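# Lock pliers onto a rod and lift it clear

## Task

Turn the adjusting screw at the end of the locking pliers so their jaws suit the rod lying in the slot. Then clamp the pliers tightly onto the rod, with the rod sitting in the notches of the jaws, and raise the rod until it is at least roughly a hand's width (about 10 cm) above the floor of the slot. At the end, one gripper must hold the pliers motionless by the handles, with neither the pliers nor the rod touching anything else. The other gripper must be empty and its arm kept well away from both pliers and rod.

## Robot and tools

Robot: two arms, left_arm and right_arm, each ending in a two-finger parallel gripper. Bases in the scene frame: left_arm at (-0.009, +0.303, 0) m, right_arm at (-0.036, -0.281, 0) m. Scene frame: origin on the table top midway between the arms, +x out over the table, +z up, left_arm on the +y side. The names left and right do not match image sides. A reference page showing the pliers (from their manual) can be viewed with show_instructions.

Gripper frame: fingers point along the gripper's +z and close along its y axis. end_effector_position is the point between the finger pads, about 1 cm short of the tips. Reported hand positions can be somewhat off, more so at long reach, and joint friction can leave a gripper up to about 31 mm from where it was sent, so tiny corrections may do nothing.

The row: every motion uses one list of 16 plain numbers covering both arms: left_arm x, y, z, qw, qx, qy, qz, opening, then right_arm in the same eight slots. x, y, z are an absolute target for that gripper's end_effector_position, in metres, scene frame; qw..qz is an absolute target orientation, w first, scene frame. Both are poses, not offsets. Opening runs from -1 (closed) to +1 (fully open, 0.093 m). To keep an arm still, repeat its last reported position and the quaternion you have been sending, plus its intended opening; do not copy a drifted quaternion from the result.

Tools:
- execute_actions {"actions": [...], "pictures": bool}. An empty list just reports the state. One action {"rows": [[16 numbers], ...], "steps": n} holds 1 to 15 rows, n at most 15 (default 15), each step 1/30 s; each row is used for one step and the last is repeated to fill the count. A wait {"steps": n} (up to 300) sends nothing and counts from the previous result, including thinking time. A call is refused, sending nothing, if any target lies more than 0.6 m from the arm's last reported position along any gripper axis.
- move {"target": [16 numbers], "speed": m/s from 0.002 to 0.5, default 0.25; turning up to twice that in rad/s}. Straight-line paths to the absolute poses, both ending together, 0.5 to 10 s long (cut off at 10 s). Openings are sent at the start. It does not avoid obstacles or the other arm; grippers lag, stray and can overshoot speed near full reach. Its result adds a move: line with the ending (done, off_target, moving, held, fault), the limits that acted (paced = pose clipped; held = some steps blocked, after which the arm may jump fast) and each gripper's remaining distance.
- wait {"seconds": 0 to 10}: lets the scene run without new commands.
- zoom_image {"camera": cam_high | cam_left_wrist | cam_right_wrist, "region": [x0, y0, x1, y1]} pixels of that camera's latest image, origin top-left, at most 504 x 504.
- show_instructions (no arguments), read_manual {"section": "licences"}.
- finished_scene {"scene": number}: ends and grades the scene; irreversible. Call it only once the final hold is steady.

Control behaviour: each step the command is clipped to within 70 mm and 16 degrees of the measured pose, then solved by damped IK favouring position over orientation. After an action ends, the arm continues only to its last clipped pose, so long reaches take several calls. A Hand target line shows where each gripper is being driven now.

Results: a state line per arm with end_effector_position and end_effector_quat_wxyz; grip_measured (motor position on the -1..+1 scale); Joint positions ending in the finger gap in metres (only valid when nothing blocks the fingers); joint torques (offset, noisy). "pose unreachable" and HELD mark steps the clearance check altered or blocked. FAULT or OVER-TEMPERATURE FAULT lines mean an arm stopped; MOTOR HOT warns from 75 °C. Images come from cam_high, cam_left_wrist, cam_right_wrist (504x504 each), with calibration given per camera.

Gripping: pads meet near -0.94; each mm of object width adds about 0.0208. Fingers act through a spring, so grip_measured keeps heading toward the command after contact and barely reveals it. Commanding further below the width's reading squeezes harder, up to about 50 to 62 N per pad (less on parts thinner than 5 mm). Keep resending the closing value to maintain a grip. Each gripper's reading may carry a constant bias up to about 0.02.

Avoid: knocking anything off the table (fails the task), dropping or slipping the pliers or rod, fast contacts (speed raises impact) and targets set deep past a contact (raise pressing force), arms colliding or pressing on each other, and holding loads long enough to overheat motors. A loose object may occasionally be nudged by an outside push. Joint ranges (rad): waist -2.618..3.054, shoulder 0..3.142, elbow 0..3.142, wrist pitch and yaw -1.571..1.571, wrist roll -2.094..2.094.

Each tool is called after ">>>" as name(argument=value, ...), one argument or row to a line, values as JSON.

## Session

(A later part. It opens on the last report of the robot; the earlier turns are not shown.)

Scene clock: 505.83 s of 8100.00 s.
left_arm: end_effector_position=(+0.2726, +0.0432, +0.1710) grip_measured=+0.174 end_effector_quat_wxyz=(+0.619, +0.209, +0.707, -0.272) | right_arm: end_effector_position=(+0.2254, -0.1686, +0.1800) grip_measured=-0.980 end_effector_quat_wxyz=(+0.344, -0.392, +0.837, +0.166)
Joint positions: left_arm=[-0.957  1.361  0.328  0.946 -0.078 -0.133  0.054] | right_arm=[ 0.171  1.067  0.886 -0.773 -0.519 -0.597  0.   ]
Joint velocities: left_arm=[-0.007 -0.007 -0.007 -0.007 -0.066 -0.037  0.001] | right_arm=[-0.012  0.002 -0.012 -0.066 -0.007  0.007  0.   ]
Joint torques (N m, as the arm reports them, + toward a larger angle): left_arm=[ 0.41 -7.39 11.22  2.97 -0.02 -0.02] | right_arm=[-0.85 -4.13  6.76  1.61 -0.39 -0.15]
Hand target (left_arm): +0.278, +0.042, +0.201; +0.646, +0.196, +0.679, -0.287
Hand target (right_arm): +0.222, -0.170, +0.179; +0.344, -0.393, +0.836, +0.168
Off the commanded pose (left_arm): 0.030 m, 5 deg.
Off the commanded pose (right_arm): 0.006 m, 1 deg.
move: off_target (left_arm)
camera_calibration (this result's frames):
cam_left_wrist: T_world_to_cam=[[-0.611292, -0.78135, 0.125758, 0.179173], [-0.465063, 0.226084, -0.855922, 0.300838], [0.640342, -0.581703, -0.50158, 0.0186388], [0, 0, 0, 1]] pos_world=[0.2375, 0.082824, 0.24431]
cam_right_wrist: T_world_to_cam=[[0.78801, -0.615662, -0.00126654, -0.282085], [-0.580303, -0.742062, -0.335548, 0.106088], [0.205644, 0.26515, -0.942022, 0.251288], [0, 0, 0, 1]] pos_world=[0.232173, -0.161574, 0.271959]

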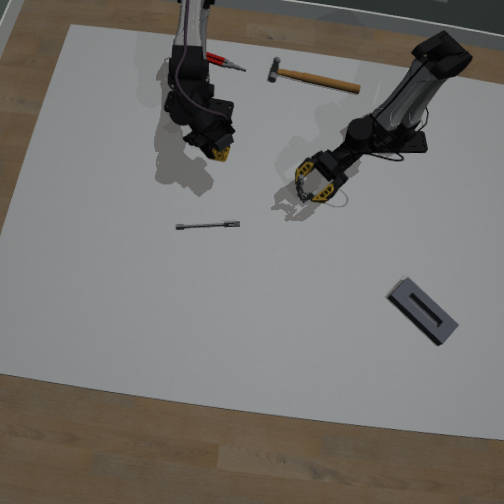

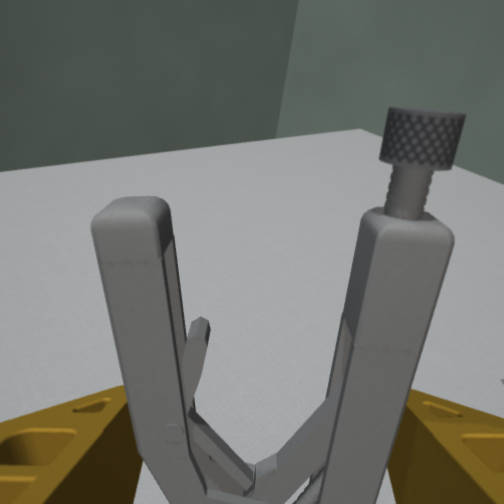

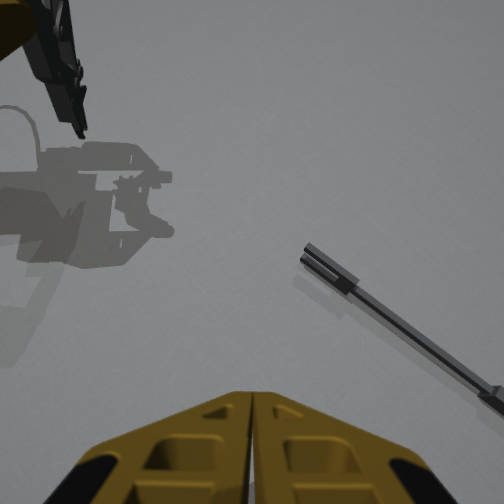

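>>> move(
  target=[0.487,0.392,0.20,0.6577,-0.3478,0.6152,0.2587,0.17,0.22,-0.1,0.15,0.638,-0.304,0.638,0.304,-1],
  speed=0.25,
)

>>> move(
  target=[0.488,0.393,0.165,0.6577,-0.3478,0.6152,0.2587,0.25,0.30,0.13,0.09,0.638,-0.304,0.638,0.304,-1],
  speed=0.15,
)

>>> zoom_image(
  camera="cam_right_wrist",
  region=[180,150,290,260],
)

Scene clock: 515.23 s of 8100.00 s.
left_arm: end_effector_position=(+0.4781, +0.3933, +0.1880) grip_measured=+0.174 end_effector_quat_wxyz=(+0.648, -0.333, +0.630, +0.268) | right_arm: end_effector_position=(+0.2228, -0.1002, +0.1549) grip_measured=-0.980 end_effector_quat_wxyz=(+0.644, -0.304, +0.636, +0.299)
Joint positions: left_arm=[-0.281  1.949  0.991  0.93  -0.983 -0.117  0.054] | right_arm=[ 0.388  1.329  0.055  1.283 -0.554 -0.007  0.   ]
Joint velocities: left_arm=[-0.012 -0.017 -0.007  0.022 -0.051 -0.022  0.001] | right_arm=[-0.007  0.002  0.002  0.007  0.007  0.007  0.   ]
Joint torques (N m, as the arm reports them, + toward a larger angle): left_arm=[  0.03 -10.86  11.39   2.4   -0.18   0.15] | right_arm=[ 0.36 -1.39  4.23  2.58  0.01 -0.12]
Hand target (left_arm): +0.483, +0.396, +0.199; +0.658, -0.341, +0.616, +0.267
Hand target (right_arm): +0.220, -0.100, +0.150; +0.640, -0.301, +0.639, +0.302
Off the commanded pose (left_arm): 0.015 m, 3 deg.
Off the commanded pose (right_arm): 0.006 m, 1 deg.
move: off_target (left_arm)
camera_calibration (this result's frames):
cam_left_wrist: T_world_to_cam=[[0.784396, -0.612909, 0.0952105, -0.151576], [-0.204748, -0.400758, -0.893012, 0.460888], [0.585492, 0.680982, -0.439845, -0.38279], [0, 0, 0, 1]] pos_world=[0.437382, 0.352475, 0.257642]
cam_right_wrist: T_world_to_cam=[[0.779694, -0.625056, 0.0371744, -0.243022], [-0.237158, -0.349734, -0.906334, 0.198186], [0.579511, 0.697848, -0.420923, 0.0893818], [0, 0, 0, 1]] pos_world=[0.184686, -0.144964, 0.22628]

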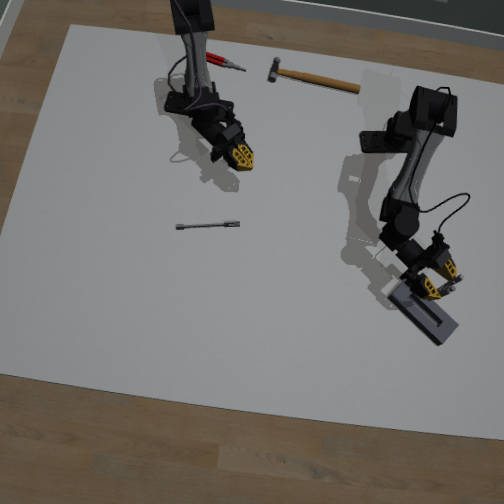

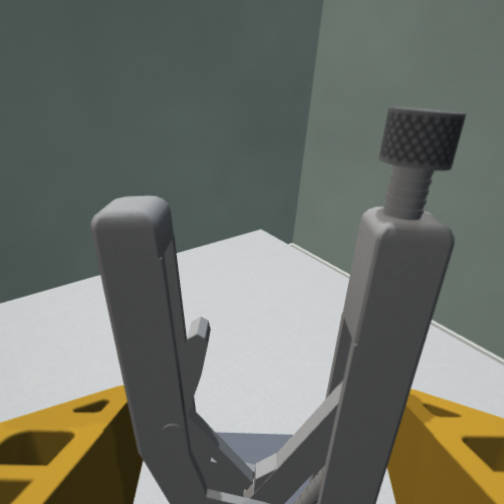

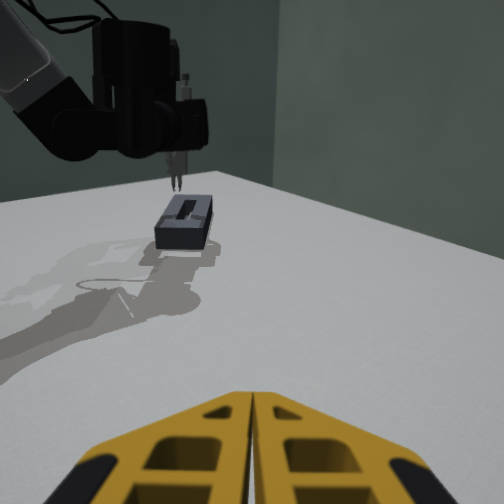

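Scene clock: 517.37 s of 8100.00 s.
left_arm: end_effector_position=(+0.4839, +0.3930, +0.1540) grip_measured=+0.251 end_effector_quat_wxyz=(+0.641, -0.334, +0.636, +0.270) | right_arm: end_effector_position=(+0.2946, +0.1260, +0.0905) grip_measured=-0.980 end_effector_quat_wxyz=(+0.639, -0.308, +0.636, +0.303)
Joint positions: left_arm=[-0.281  2.048  0.991  0.998 -0.985 -0.134  0.057] | right_arm=[ 0.949  2.232  0.828  1.404 -0.007 -0.007  0.   ]
Joint velocities: left_arm=[ 0.002  0.007  0.002  0.007  0.037 -0.037 -0.   ] | right_arm=[-0.002 -0.002 -0.007  0.022  0.037  0.022  0.   ]
Joint torques (N m, as the arm reports them, + toward a larger angle): left_arm=[ -0.45 -11.41   9.76   2.65  -0.26  -0.06] | right_arm=[ 0.16 -9.79  6.21  2.3  -0.03 -0.16]
Hand target (left_arm): +0.488, +0.393, +0.165; +0.657, -0.348, +0.616, +0.258
Hand target (right_arm): +0.297, +0.130, +0.088; +0.639, -0.308, +0.638, +0.301
Off the commanded pose (left_arm): 0.012 m, 4 deg.
Off the commanded pose (right_arm): 0.007 m, 0 deg.
move: off_target (left_arm)
camera_calibration (this result's frames):
cam_left_wrist: T_world_to_cam=[[0.78787, -0.609793, 0.0861058, -0.15464], [-0.219059, -0.408171, -0.886233, 0.440367], [0.575565, 0.679374, -0.455166, -0.393123], [0, 0, 0, 1]] pos_world=[0.44457, 0.352524, 0.224647]
cam_right_wrist: T_world_to_cam=[[0.788475, -0.614204, 0.0325689, -0.158739], [-0.239326, -0.355149, -0.903655, 0.236986], [0.566595, 0.704715, -0.427021, -0.133763], [0, 0, 0, 1]] pos_world=[0.257669, 0.0809317, 0.162204]

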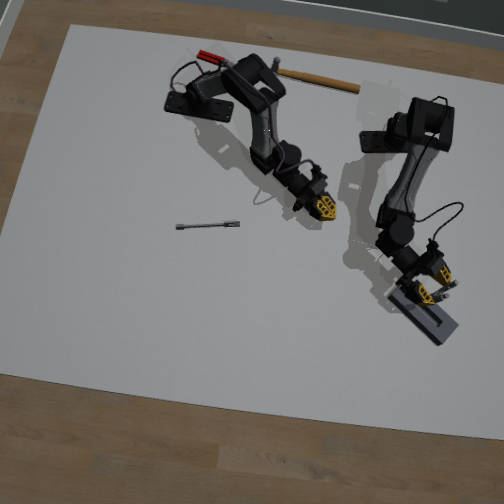

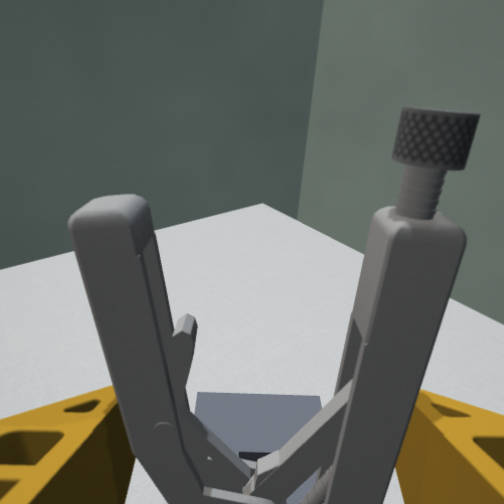

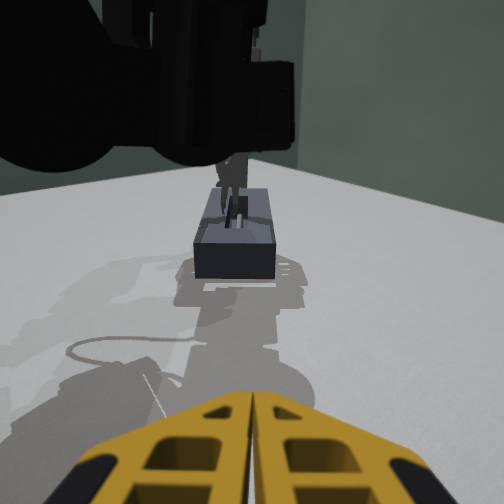

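Region (180, 150, 290, 260) of cam_right_wrist's 504x504 image, scaled by 4.582, with more detail than that image has.

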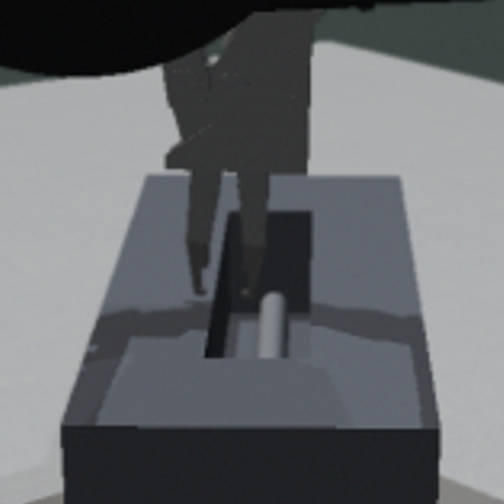

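>>> move(
  target=[0.498,0.385,0.172,0.6577,-0.3478,0.6152,0.2587,0.25,0.30,0.13,0.09,0.638,-0.304,0.638,0.304,-1],
  speed=0.015,
)

>>> zoom_image(
  camera="cam_right_wrist",
  region=[180,150,290,260],
)

Scene clock: 522.70 s of 8100.00 s.
left_arm: end_effector_position=(+0.4908, +0.3898, +0.1658) grip_measured=+0.251 end_effector_quat_wxyz=(+0.647, -0.341, +0.627, +0.269) | right_arm: end_effector_position=(+0.2948, +0.1258, +0.0887) grip_measured=-0.980 end_effector_quat_wxyz=(+0.637, -0.308, +0.639, +0.302)
Joint positions: left_arm=[-0.289  2.05   1.037  0.977 -1.003 -0.134  0.057] | right_arm=[ 0.949  2.232  0.828  1.397 -0.005 -0.007  0.   ]
Joint velocities: left_arm=[-0.002  0.042  0.007  0.007  0.051  0.007 -0.001] | right_arm=[-0.017 -0.007 -0.002 -0.037  0.066 -0.022  0.   ]
Joint torques (N m, as the arm reports them, + toward a larger angle): left_arm=[ -1.01 -10.92  10.97   2.35  -0.19  -0.06] | right_arm=[-0.41 -9.85  6.85  2.32 -0.07 -0.06]
Hand target (left_arm): +0.497, +0.385, +0.172; +0.658, -0.348, +0.616, +0.259
Hand target (right_arm): +0.300, +0.130, +0.090; +0.638, -0.304, +0.638, +0.304
Off the commanded pose (left_arm): 0.011 m, 2 deg.
Off the commanded pose (right_arm): 0.007 m, 1 deg.
move: off_target (left_arm)
camera_calibration (this result's frames):
cam_left_wrist: T_world_to_cam=[[0.791372, -0.602114, 0.105781, -0.170957], [-0.194188, -0.411655, -0.89041, 0.440857], [0.579673, 0.684105, -0.442696, -0.395472], [0, 0, 0, 1]] pos_world=[0.450144, 0.34909, 0.235554]
cam_right_wrist: T_world_to_cam=[[0.787686, -0.615224, 0.0324169, -0.158564], [-0.244, -0.35985, -0.90054, 0.23708], [0.565699, 0.701432, -0.433563, -0.133251], [0, 0, 0, 1]] pos_world=[0.258126, 0.081227, 0.160867]

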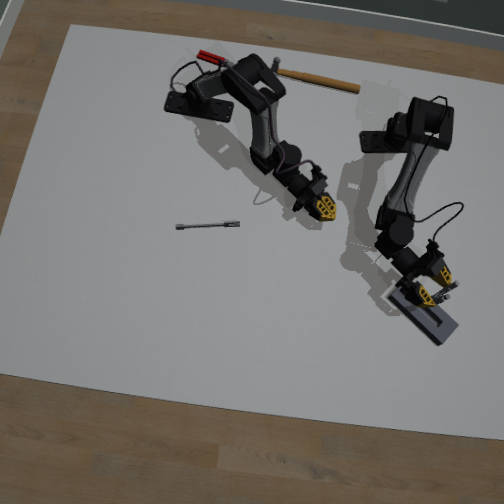

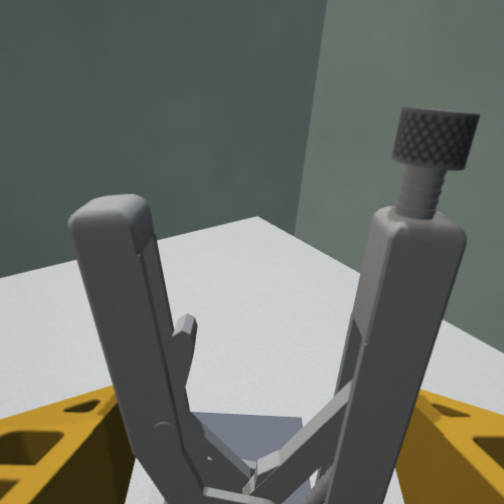

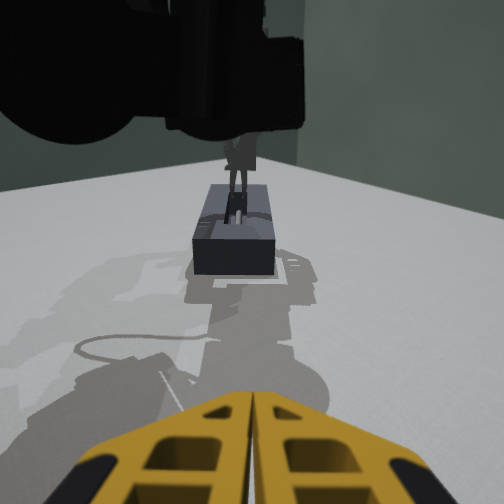

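Region (180, 150, 290, 260) of cam_right_wrist's 504x504 image, scaled by 4.582, with more detail than that image has.

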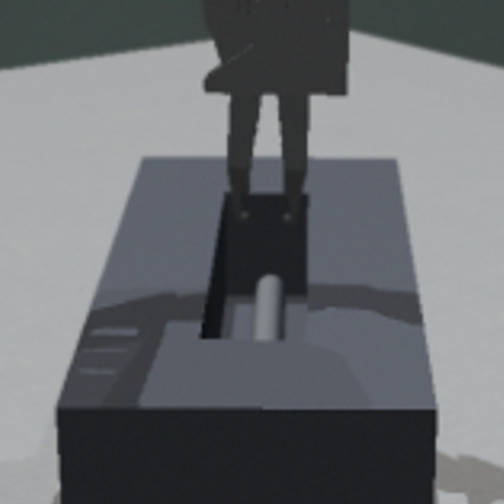

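>>> move(
  target=[0.497,0.386,0.156,0.6577,-0.3478,0.6152,0.2587,0.26,0.30,0.13,0.09,0.638,-0.304,0.638,0.304,-1],
  speed=0.012,
)

>>> zoom_image(
  camera="cam_right_wrist",
  region=[180,150,290,260],
)

Scene clock: 527.93 s of 8100.00 s.
left_arm: end_effector_position=(+0.4931, +0.3896, +0.1478) grip_measured=+0.261 end_effector_quat_wxyz=(+0.642, -0.338, +0.633, +0.272) | right_arm: end_effector_position=(+0.2948, +0.1258, +0.0886) grip_measured=-0.980 end_effector_quat_wxyz=(+0.637, -0.308, +0.639, +0.302)
Joint positions: left_arm=[-0.289  2.1    1.037  1.009 -1.004 -0.135  0.058] | right_arm=[ 0.949  2.232  0.828  1.397 -0.005 -0.007  0.   ]
Joint velocities: left_arm=[ 0.012  0.017 -0.007  0.022 -0.081  0.007  0.001] | right_arm=[ 0.007 -0.017  0.007 -0.037 -0.037 -0.022  0.   ]
Joint torques (N m, as the arm reports them, + toward a larger angle): left_arm=[ -0.89 -11.72   9.06   2.63  -0.2   -0.04] | right_arm=[-0.43 -9.83  6.81  2.33 -0.06 -0.07]
Hand target (left_arm): +0.497, +0.386, +0.156; +0.657, -0.348, +0.616, +0.258
Hand target (right_arm): +0.300, +0.130, +0.090; +0.638, -0.304, +0.638, +0.304
Off the commanded pose (left_arm): 0.010 m, 3 deg.
Off the commanded pose (right_arm): 0.007 m, 1 deg.
move: off_target (left_arm)
camera_calibration (this result's frames):
cam_left_wrist: T_world_to_cam=[[0.793295, -0.601977, 0.0911476, -0.169875], [-0.209265, -0.410178, -0.887672, 0.431597], [0.571745, 0.685112, -0.451364, -0.399863], [0, 0, 0, 1]] pos_world=[0.453698, 0.348722, 0.218117]
cam_right_wrist: T_world_to_cam=[[0.787693, -0.615214, 0.0324089, -0.158564], [-0.244217, -0.360116, -0.900374, 0.237079], [0.565594, 0.701304, -0.433907, -0.133213], [0, 0, 0, 1]] pos_world=[0.258143, 0.0812479, 0.160797]

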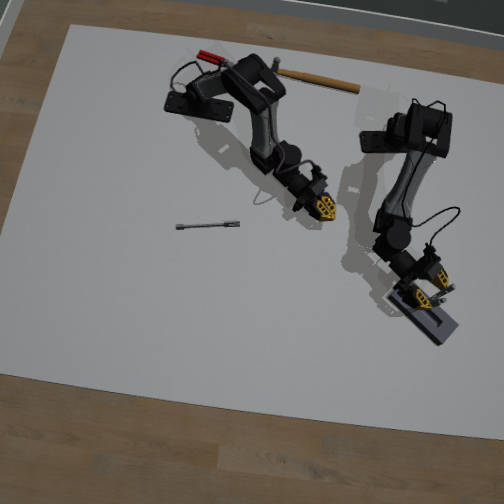

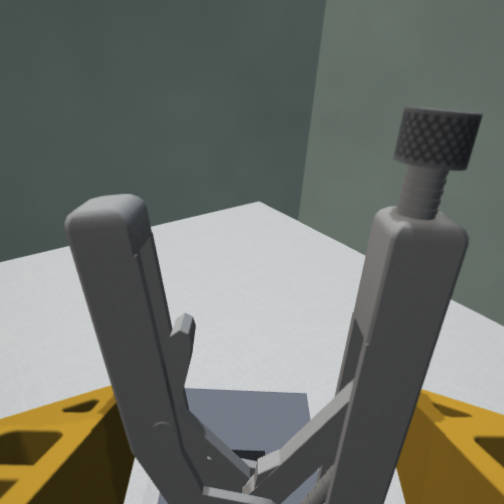

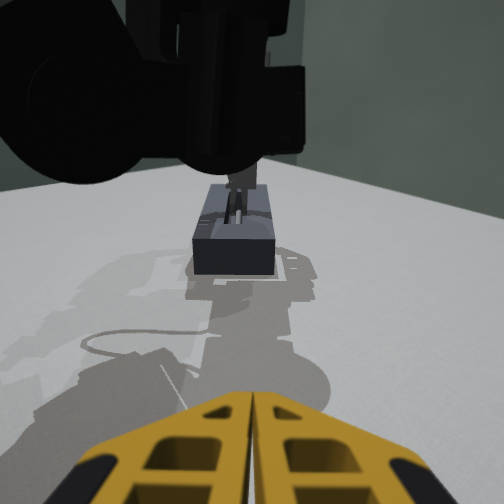

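Region (180, 150, 290, 260) of cam_right_wrist's 504x504 image, scaled by 4.582, with more detail than that image has.

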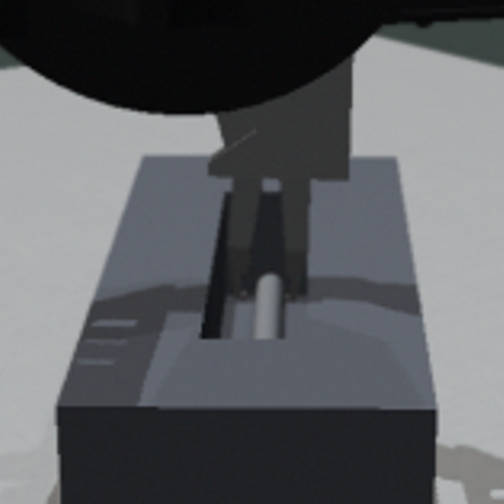

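Well centred. Continue down.

>>> move(
  target=[0.497,0.386,0.136,0.6577,-0.3478,0.6152,0.2587,0.26,0.295,0.126,0.089,0.638,-0.304,0.638,0.304,-1],
  speed=0.01,
)

>>> zoom_image(
  camera="cam_right_wrist",
  region=[180,150,290,260],
)

Scene clock: 533.17 s of 8100.00 s.
left_arm: end_effector_position=(+0.4934, +0.3907, +0.1315) grip_measured=+0.261 end_effector_quat_wxyz=(+0.643, -0.343, +0.627, +0.275) | right_arm: end_effector_position=(+0.2948, +0.1258, +0.0886) grip_measured=-0.980 end_effector_quat_wxyz=(+0.637, -0.308, +0.639, +0.302)
Joint positions: left_arm=[-0.289  2.158  1.037  1.077 -1.017 -0.135  0.058] | right_arm=[ 0.949  2.232  0.828  1.397 -0.005 -0.007  0.   ]
Joint velocities: left_arm=[-0.002 -0.002 -0.002 -0.022  0.007 -0.051 -0.   ] | right_arm=[-0.002 -0.007 -0.002 -0.051  0.125 -0.007  0.   ]
Joint torques (N m, as the arm reports them, + toward a larger angle): left_arm=[ -0.86 -12.     7.89   2.65  -0.07  -0.03] | right_arm=[ -0.18 -10.45   4.83   2.56  -0.02  -0.07]
Hand target (left_arm): +0.497, +0.386, +0.136; +0.657, -0.348, +0.616, +0.259
Hand target (right_arm): +0.295, +0.126, +0.089; +0.638, -0.304, +0.638, +0.304
Off the commanded pose (left_arm): 0.007 m, 3 deg.
Off the commanded pose (right_arm): 0.000 m, 1 deg.
move: off_target (left_arm)
camera_calibration (this result's frames):
cam_left_wrist: T_world_to_cam=[[0.800381, -0.591314, 0.0986822, -0.176578], [-0.195626, -0.413216, -0.889372, 0.412384], [0.566675, 0.692532, -0.446406, -0.409225], [0, 0, 0, 1]] pos_world=[0.4539, 0.349392, 0.201507]
cam_right_wrist: T_world_to_cam=[[0.787693, -0.615214, 0.0324089, -0.158564], [-0.244217, -0.360116, -0.900374, 0.237079], [0.565594, 0.701304, -0.433907, -0.133213], [0, 0, 0, 1]] pos_world=[0.258143, 0.0812479, 0.160797]

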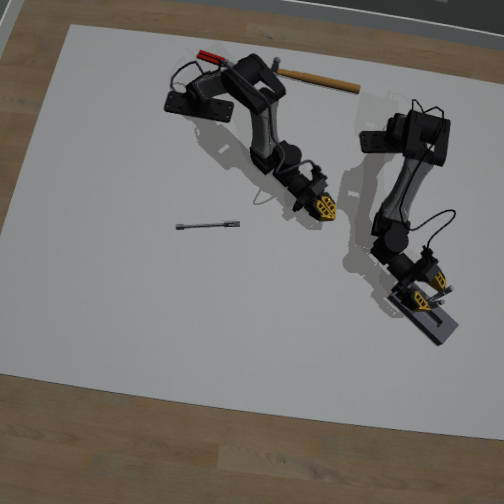

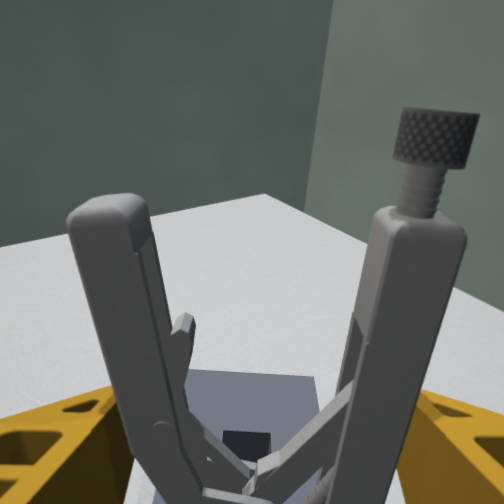

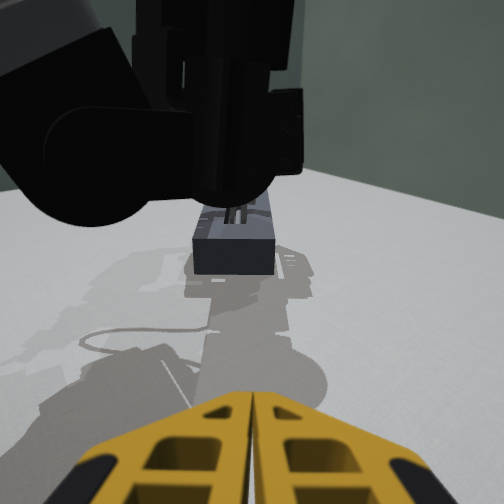

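Region (180, 150, 290, 260) of cam_right_wrist's 504x504 image, scaled by 4.582, with more detail than that image has.

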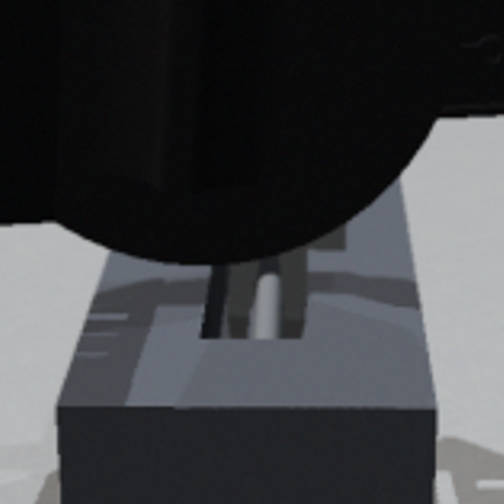

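>>> move(
  target=[0.494,0.390,0.121,0.6577,-0.3478,0.6152,0.2587,0.26,0.295,0.126,0.089,0.638,-0.304,0.638,0.304,-1],
  speed=0.006,
)

Scene clock: 539.53 s of 8100.00 s.
left_arm: end_effector_position=(+0.4929, +0.3917, +0.1241) grip_measured=+0.261 end_effector_quat_wxyz=(+0.648, -0.350, +0.619, +0.274) | right_arm: end_effector_position=(+0.2948, +0.1258, +0.0886) grip_measured=-0.980 end_effector_quat_wxyz=(+0.637, -0.308, +0.639, +0.302)
Joint positions: left_arm=[-0.289  2.195  1.037  1.137 -1.027 -0.131  0.058] | right_arm=[ 0.949  2.232  0.828  1.397 -0.005 -0.007  0.   ]
Joint velocities: left_arm=[-0.007 -0.007  0.012  0.051 -0.007  0.007 -0.002] | right_arm=[ 0.002 -0.007 -0.007 -0.007 -0.007  0.022  0.   ]
Joint torques (N m, as the arm reports them, + toward a larger angle): left_arm=[ -0.31 -11.94   5.79   2.6    0.16  -0.08] | right_arm=[ -0.13 -10.45   4.84   2.57  -0.02  -0.07]
Hand target (left_arm): +0.494, +0.390, +0.121; +0.657, -0.348, +0.616, +0.259
Hand target (right_arm): +0.295, +0.126, +0.089; +0.638, -0.304, +0.638, +0.304
Off the commanded pose (left_arm): 0.004 m, 2 deg.
Off the commanded pose (right_arm): 0.000 m, 1 deg.
move: done
camera_calibration (this result's frames):
cam_left_wrist: T_world_to_cam=[[0.804161, -0.583078, 0.115522, -0.18203], [-0.17282, -0.415297, -0.893119, 0.396161], [0.568734, 0.698247, -0.434733, -0.417591], [0, 0, 0, 1]] pos_world=[0.452344, 0.349968, 0.193307]
cam_right_wrist: T_world_to_cam=[[0.787693, -0.615214, 0.0324089, -0.158564], [-0.244217, -0.360116, -0.900374, 0.237079], [0.565594, 0.701304, -0.433907, -0.133213], [0, 0, 0, 1]] pos_world=[0.258143, 0.0812479, 0.160797]

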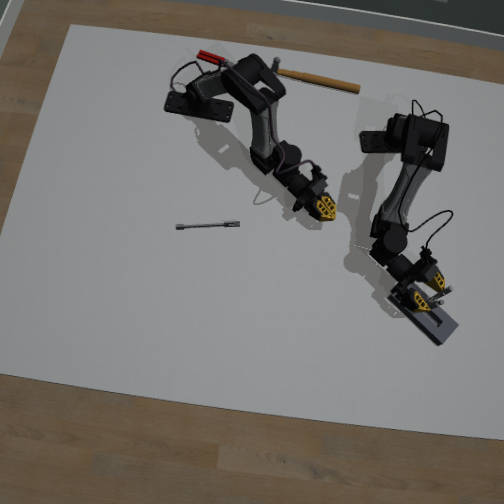

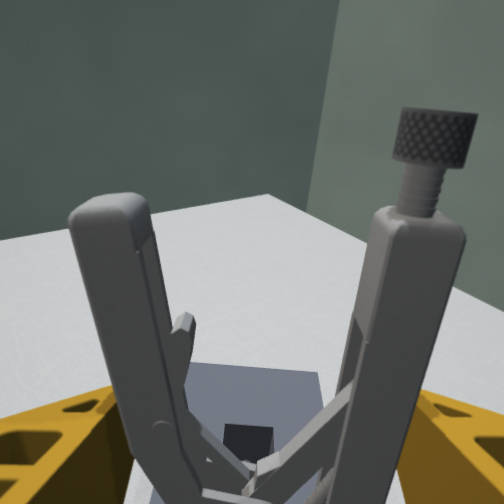

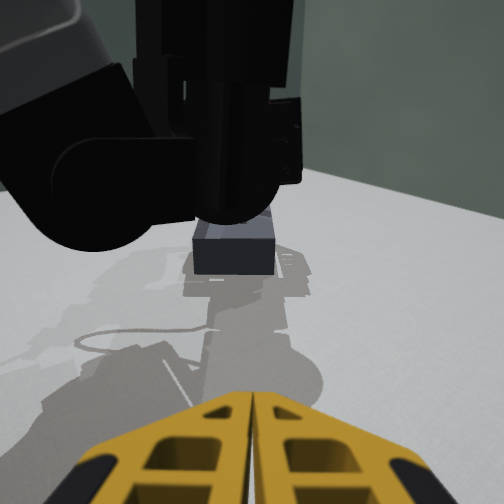

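>>> move(
  target=[0.491,0.396,0.118,0.655,-0.342,0.618,0.265,0.26,0.295,0.126,0.089,0.638,-0.304,0.638,0.304,-1],
  speed=0.005,
)

Scene clock: 544.07 s of 8100.00 s.
left_arm: end_effector_position=(+0.4934, +0.3936, +0.1241) grip_measured=+0.261 end_effector_quat_wxyz=(+0.652, -0.344, +0.620, +0.269) | right_arm: end_effector_position=(+0.2948, +0.1258, +0.0886) grip_measured=-0.980 end_effector_quat_wxyz=(+0.637, -0.308, +0.639, +0.302)
Joint positions: left_arm=[-0.281  2.195  1.027  1.158 -1.003 -0.123  0.058] | right_arm=[ 0.949  2.232  0.828  1.397 -0.005 -0.007  0.   ]
Joint velocities: left_arm=[-0.002 -0.002 -0.007  0.051  0.051 -0.051  0.001] | right_arm=[-0.002 -0.007 -0.002  0.022 -0.051  0.037  0.   ]
Joint torques (N m, as the arm reports them, + toward a larger angle): left_arm=[  0.33 -11.49   4.9    2.63   0.01   0.03] | right_arm=[ -0.21 -10.45   4.85   2.58  -0.02  -0.06]
Hand target (left_arm): +0.491, +0.396, +0.118; +0.655, -0.343, +0.619, +0.265
Hand target (right_arm): +0.295, +0.126, +0.089; +0.638, -0.304, +0.638, +0.304
Off the commanded pose (left_arm): 0.007 m, 1 deg.
Off the commanded pose (right_arm): 0.000 m, 1 deg.
move: done
camera_calibration (this result's frames):
cam_left_wrist: T_world_to_cam=[[0.793997, -0.596635, 0.116601, -0.171205], [-0.176132, -0.409348, -0.895216, 0.39658], [0.581848, 0.690261, -0.430108, -0.423121], [0, 0, 0, 1]] pos_world=[0.451979, 0.352256, 0.193]
cam_right_wrist: T_world_to_cam=[[0.787693, -0.615214, 0.0324089, -0.158564], [-0.244217, -0.360116, -0.900374, 0.237079], [0.565594, 0.701304, -0.433907, -0.133213], [0, 0, 0, 1]] pos_world=[0.258143, 0.0812479, 0.160797]

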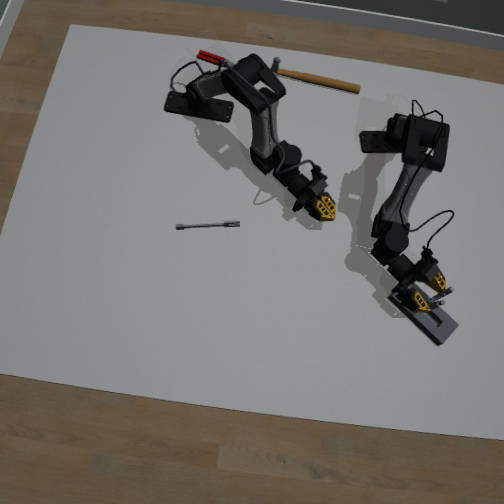

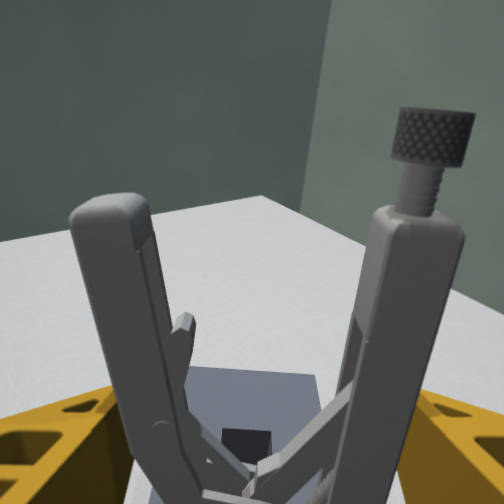

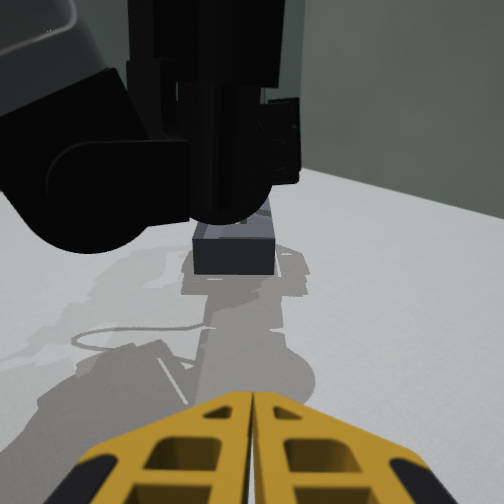

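On the floor. Squeeze stepwise.

>>> execute_actions(
  actions=[
    {"rows":[[0.491,0.396,0.119,0.655,-0.342,0.618,0.265,0.17,0.295,0.126,0.089,0.638,-0.304,0.638,0.304,-1]],"steps":15},
  ],
)

>>> execute_actions(
  actions=[
    {"rows":[[0.491,0.396,0.119,0.655,-0.342,0.618,0.265,0.12,0.295,0.126,0.089,0.638,-0.304,0.638,0.304,-1]],"steps":15},
  ],
)

>>> execute_actions(
  actions=[
    {"rows":[[0.491,0.396,0.119,0.655,-0.342,0.618,0.265,0.07,0.295,0.126,0.089,0.638,-0.304,0.638,0.304,-1]],"steps":15},
  ],
)

Scene clock: 547.77 s of 8100.00 s.
left_arm: end_effector_position=(+0.4940, +0.3930, +0.1246) grip_measured=+0.175 end_effector_quat_wxyz=(+0.653, -0.343, +0.620, +0.267) | right_arm: end_effector_position=(+0.2948, +0.1258, +0.0886) grip_measured=-0.980 end_effector_quat_wxyz=(+0.637, -0.308, +0.639, +0.302)
Joint positions: left_arm=[-0.281  2.195  1.026  1.161 -0.998 -0.123  0.054] | right_arm=[ 0.949  2.232  0.828  1.397 -0.005 -0.007  0.   ]
Joint velocities: left_arm=[-0.012  0.007  0.007 -0.022 -0.007 -0.051 -0.   ] | right_arm=[ 0.007  0.012 -0.012  0.022 -0.007 -0.051  0.   ]
Joint torques (N m, as the arm reports them, + toward a larger angle): left_arm=[  0.31 -11.88   5.1    2.57   0.01   0.07] | right_arm=[ -0.15 -10.44   4.84   2.55  -0.03  -0.07]
Hand target (left_arm): +0.491, +0.396, +0.119; +0.655, -0.343, +0.619, +0.265
Hand target (right_arm): +0.295, +0.126, +0.089; +0.638, -0.304, +0.638, +0.304
Off the commanded pose (left_arm): 0.007 m, 0 deg.
Off the commanded pose (right_arm): 0.000 m, 1 deg.
Steps of this call (steps 1 to 96: nothing new was sent; steps 97 to 111: all 15 steps of this action). Readings (end_effector_position):
97: left_arm (+0.4936, +0.3934, +0.1243) | right_arm (+0.2948, +0.1258, +0.0886)
98: left_arm (+0.4938, +0.3932, +0.1244) | right_arm (+0.2948, +0.1258, +0.0886)
100: left_arm (+0.4940, +0.3930, +0.1246) | right_arm (+0.2948, +0.1258, +0.0886)
104: left_arm (+0.4940, +0.3930, +0.1246) | right_arm (+0.2948, +0.1258, +0.0886)
111: the state above
camera_calibration (this result's frames):
cam_left_wrist: T_world_to_cam=[[0.790705, -0.600551, 0.11884, -0.169137], [-0.175714, -0.408586, -0.895646, 0.396412], [0.586438, 0.687311, -0.428596, -0.42421], [0, 0, 0, 1]] pos_world=[0.452166, 0.351957, 0.193331]
cam_right_wrist: T_world_to_cam=[[0.787693, -0.615214, 0.0324089, -0.158564], [-0.244217, -0.360116, -0.900374, 0.237079], [0.565594, 0.701304, -0.433907, -0.133213], [0, 0, 0, 1]] pos_world=[0.258143, 0.0812479, 0.160797]

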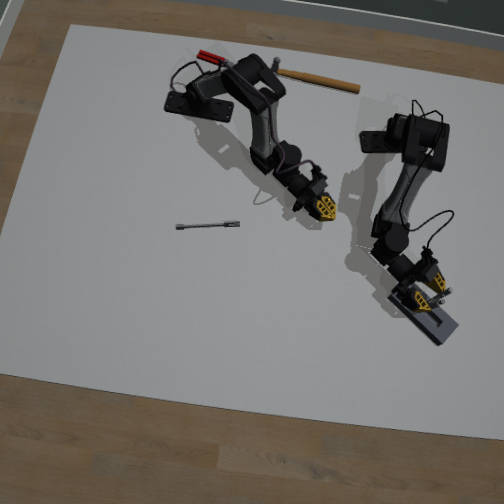

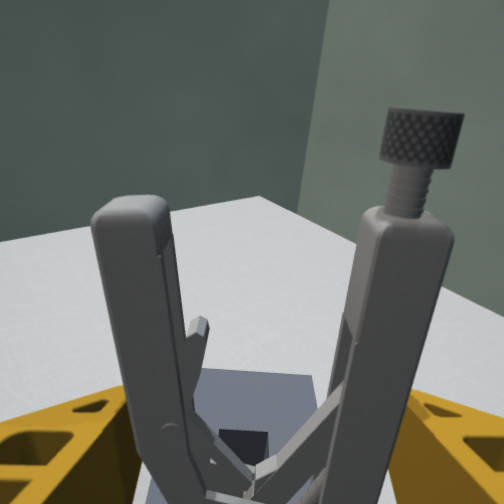

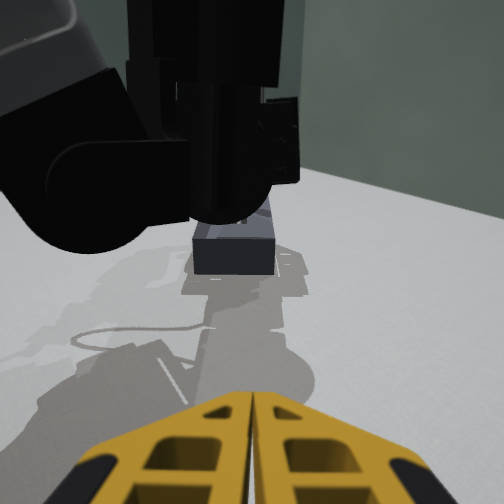

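Scene clock: 548.27 s of 8100.00 s.
left_arm: end_effector_position=(+0.4940, +0.3930, +0.1247) grip_measured=+0.128 end_effector_quat_wxyz=(+0.653, -0.343, +0.620, +0.267) | right_arm: end_effector_position=(+0.2948, +0.1258, +0.0886) grip_measured=-0.980 end_effector_quat_wxyz=(+0.637, -0.308, +0.639, +0.302)
Joint positions: left_arm=[-0.281  2.195  1.026  1.162 -0.998 -0.123  0.051] | right_arm=[ 0.949  2.232  0.828  1.397 -0.005 -0.007  0.   ]
Joint velocities: left_arm=[ 0.007  0.002  0.007 -0.081  0.066 -0.007  0.   ] | right_arm=[ 0.022 -0.017 -0.002 -0.037  0.007 -0.037  0.   ]
Joint torques (N m, as the arm reports them, + toward a larger angle): left_arm=[  0.33 -11.87   4.9    2.59  -0.01   0.05] | right_arm=[ -0.11 -10.46   4.87   2.57  -0.02  -0.06]
Hand target (left_arm): +0.491, +0.396, +0.119; +0.655, -0.343, +0.619, +0.265
Hand target (right_arm): +0.295, +0.126, +0.089; +0.638, -0.304, +0.638, +0.304
Off the commanded pose (left_arm): 0.007 m, 0 deg.
Off the commanded pose (right_arm): 0.000 m, 1 deg.
Steps of this call (steps 1 to 15: all 15 steps of this action). Readings (end_effector_position):
1: left_arm (+0.4940, +0.3930, +0.1246) | right_arm (+0.2948, +0.1258, +0.0886)
2: left_arm (+0.4940, +0.3930, +0.1247) | right_arm (+0.2948, +0.1258, +0.0886)
4: left_arm (+0.4940, +0.3930, +0.1247) | right_arm (+0.2948, +0.1258, +0.0886)
8: left_arm (+0.4940, +0.3930, +0.1247) | right_arm (+0.2948, +0.1258, +0.0886)
15: the state above
camera_calibration (this result's frames):
cam_left_wrist: T_world_to_cam=[[0.790615, -0.600542, 0.119488, -0.169193], [-0.175034, -0.408657, -0.895747, 0.39623], [0.586763, 0.687277, -0.428206, -0.424353], [0, 0, 0, 1]] pos_world=[0.452115, 0.351962, 0.193428]
cam_right_wrist: T_world_to_cam=[[0.787693, -0.615214, 0.0324089, -0.158564], [-0.244217, -0.360116, -0.900374, 0.237079], [0.565594, 0.701304, -0.433907, -0.133213], [0, 0, 0, 1]] pos_world=[0.258143, 0.0812479, 0.160797]

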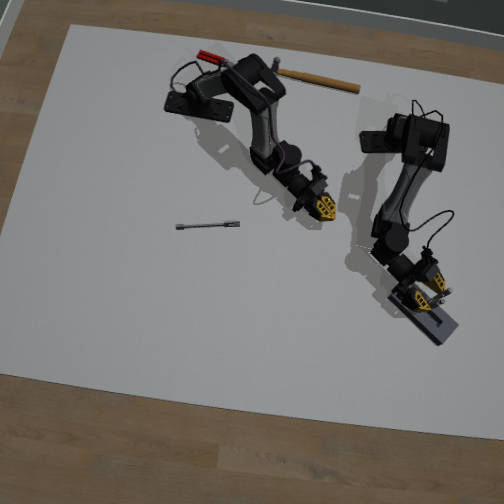

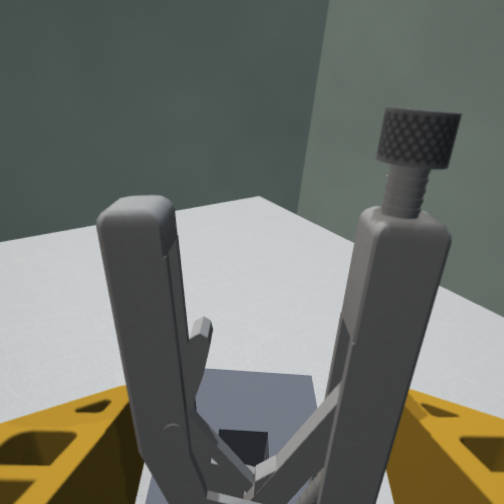

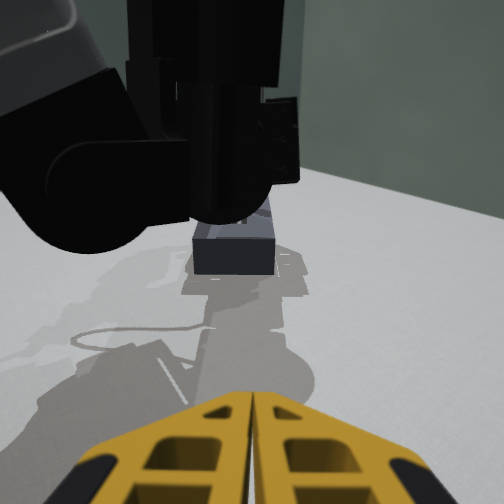

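Scene clock: 548.77 s of 8100.00 s.
left_arm: end_effector_position=(+0.4940, +0.3930, +0.1248) grip_measured=+0.082 end_effector_quat_wxyz=(+0.653, -0.343, +0.620, +0.267) | right_arm: end_effector_position=(+0.2948, +0.1258, +0.0886) grip_measured=-0.980 end_effector_quat_wxyz=(+0.637, -0.308, +0.639, +0.302)
Joint positions: left_arm=[-0.281  2.195  1.026  1.162 -0.998 -0.122  0.049] | right_arm=[ 0.949  2.232  0.828  1.397 -0.005 -0.007  0.   ]
Joint velocities: left_arm=[-0.002 -0.022  0.002 -0.037 -0.095  0.022 -0.001] | right_arm=[-0.002 -0.002 -0.007 -0.022 -0.022  0.022  0.   ]
Joint torques (N m, as the arm reports them, + toward a larger angle): left_arm=[  0.24 -11.74   5.17   2.57  -0.02   0.05] | right_arm=[ -0.11 -10.43   4.87   2.57  -0.02  -0.06]
Hand target (left_arm): +0.491, +0.396, +0.119; +0.655, -0.343, +0.619, +0.265
Hand target (right_arm): +0.295, +0.126, +0.089; +0.638, -0.304, +0.638, +0.304
Off the commanded pose (left_arm): 0.007 m, 0 deg.
Off the commanded pose (right_arm): 0.000 m, 1 deg.
Steps of this call (steps 1 to 15: all 15 steps of this action). Readings (end_effector_position):
1: left_arm (+0.4940, +0.3930, +0.1247) | right_arm (+0.2948, +0.1258, +0.0886)
2: left_arm (+0.4940, +0.3930, +0.1248) | right_arm (+0.2948, +0.1258, +0.0886)
4: left_arm (+0.4940, +0.3930, +0.1248) | right_arm (+0.2948, +0.1258, +0.0886)
8: left_arm (+0.4940, +0.3930, +0.1248) | right_arm (+0.2948, +0.1258, +0.0886)
15: the state above
camera_calibration (this result's frames):
cam_left_wrist: T_world_to_cam=[[0.790674, -0.600626, 0.118676, -0.169095], [-0.175495, -0.408049, -0.895934, 0.396299], [0.586546, 0.687564, -0.42804, -0.424353], [0, 0, 0, 1]] pos_world=[0.45215, 0.351916, 0.193485]
cam_right_wrist: T_world_to_cam=[[0.787693, -0.615214, 0.0324089, -0.158564], [-0.244217, -0.360116, -0.900374, 0.237079], [0.565594, 0.701304, -0.433907, -0.133213], [0, 0, 0, 1]] pos_world=[0.258143, 0.0812479, 0.160797]

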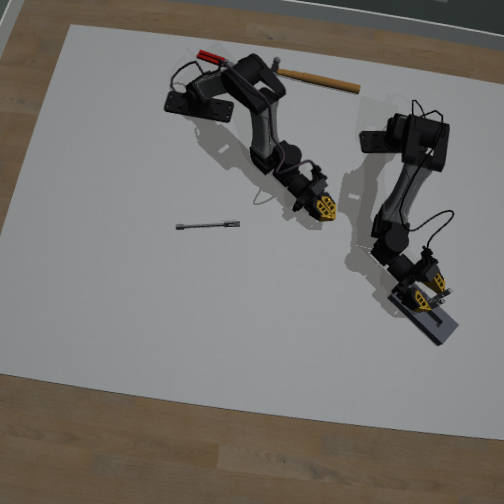

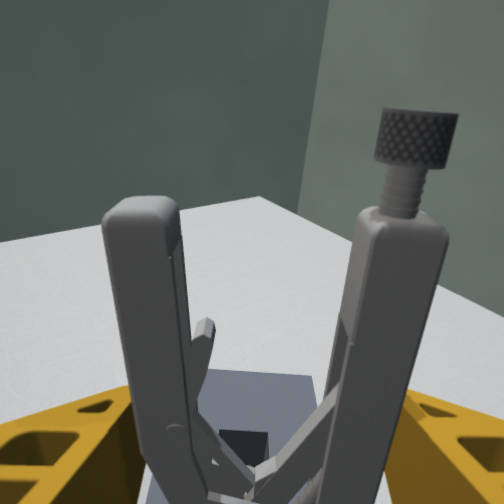

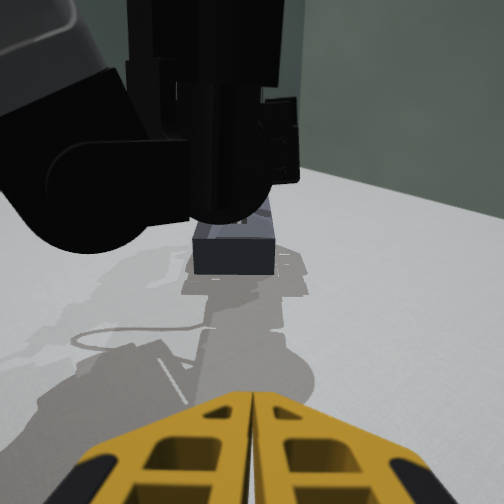

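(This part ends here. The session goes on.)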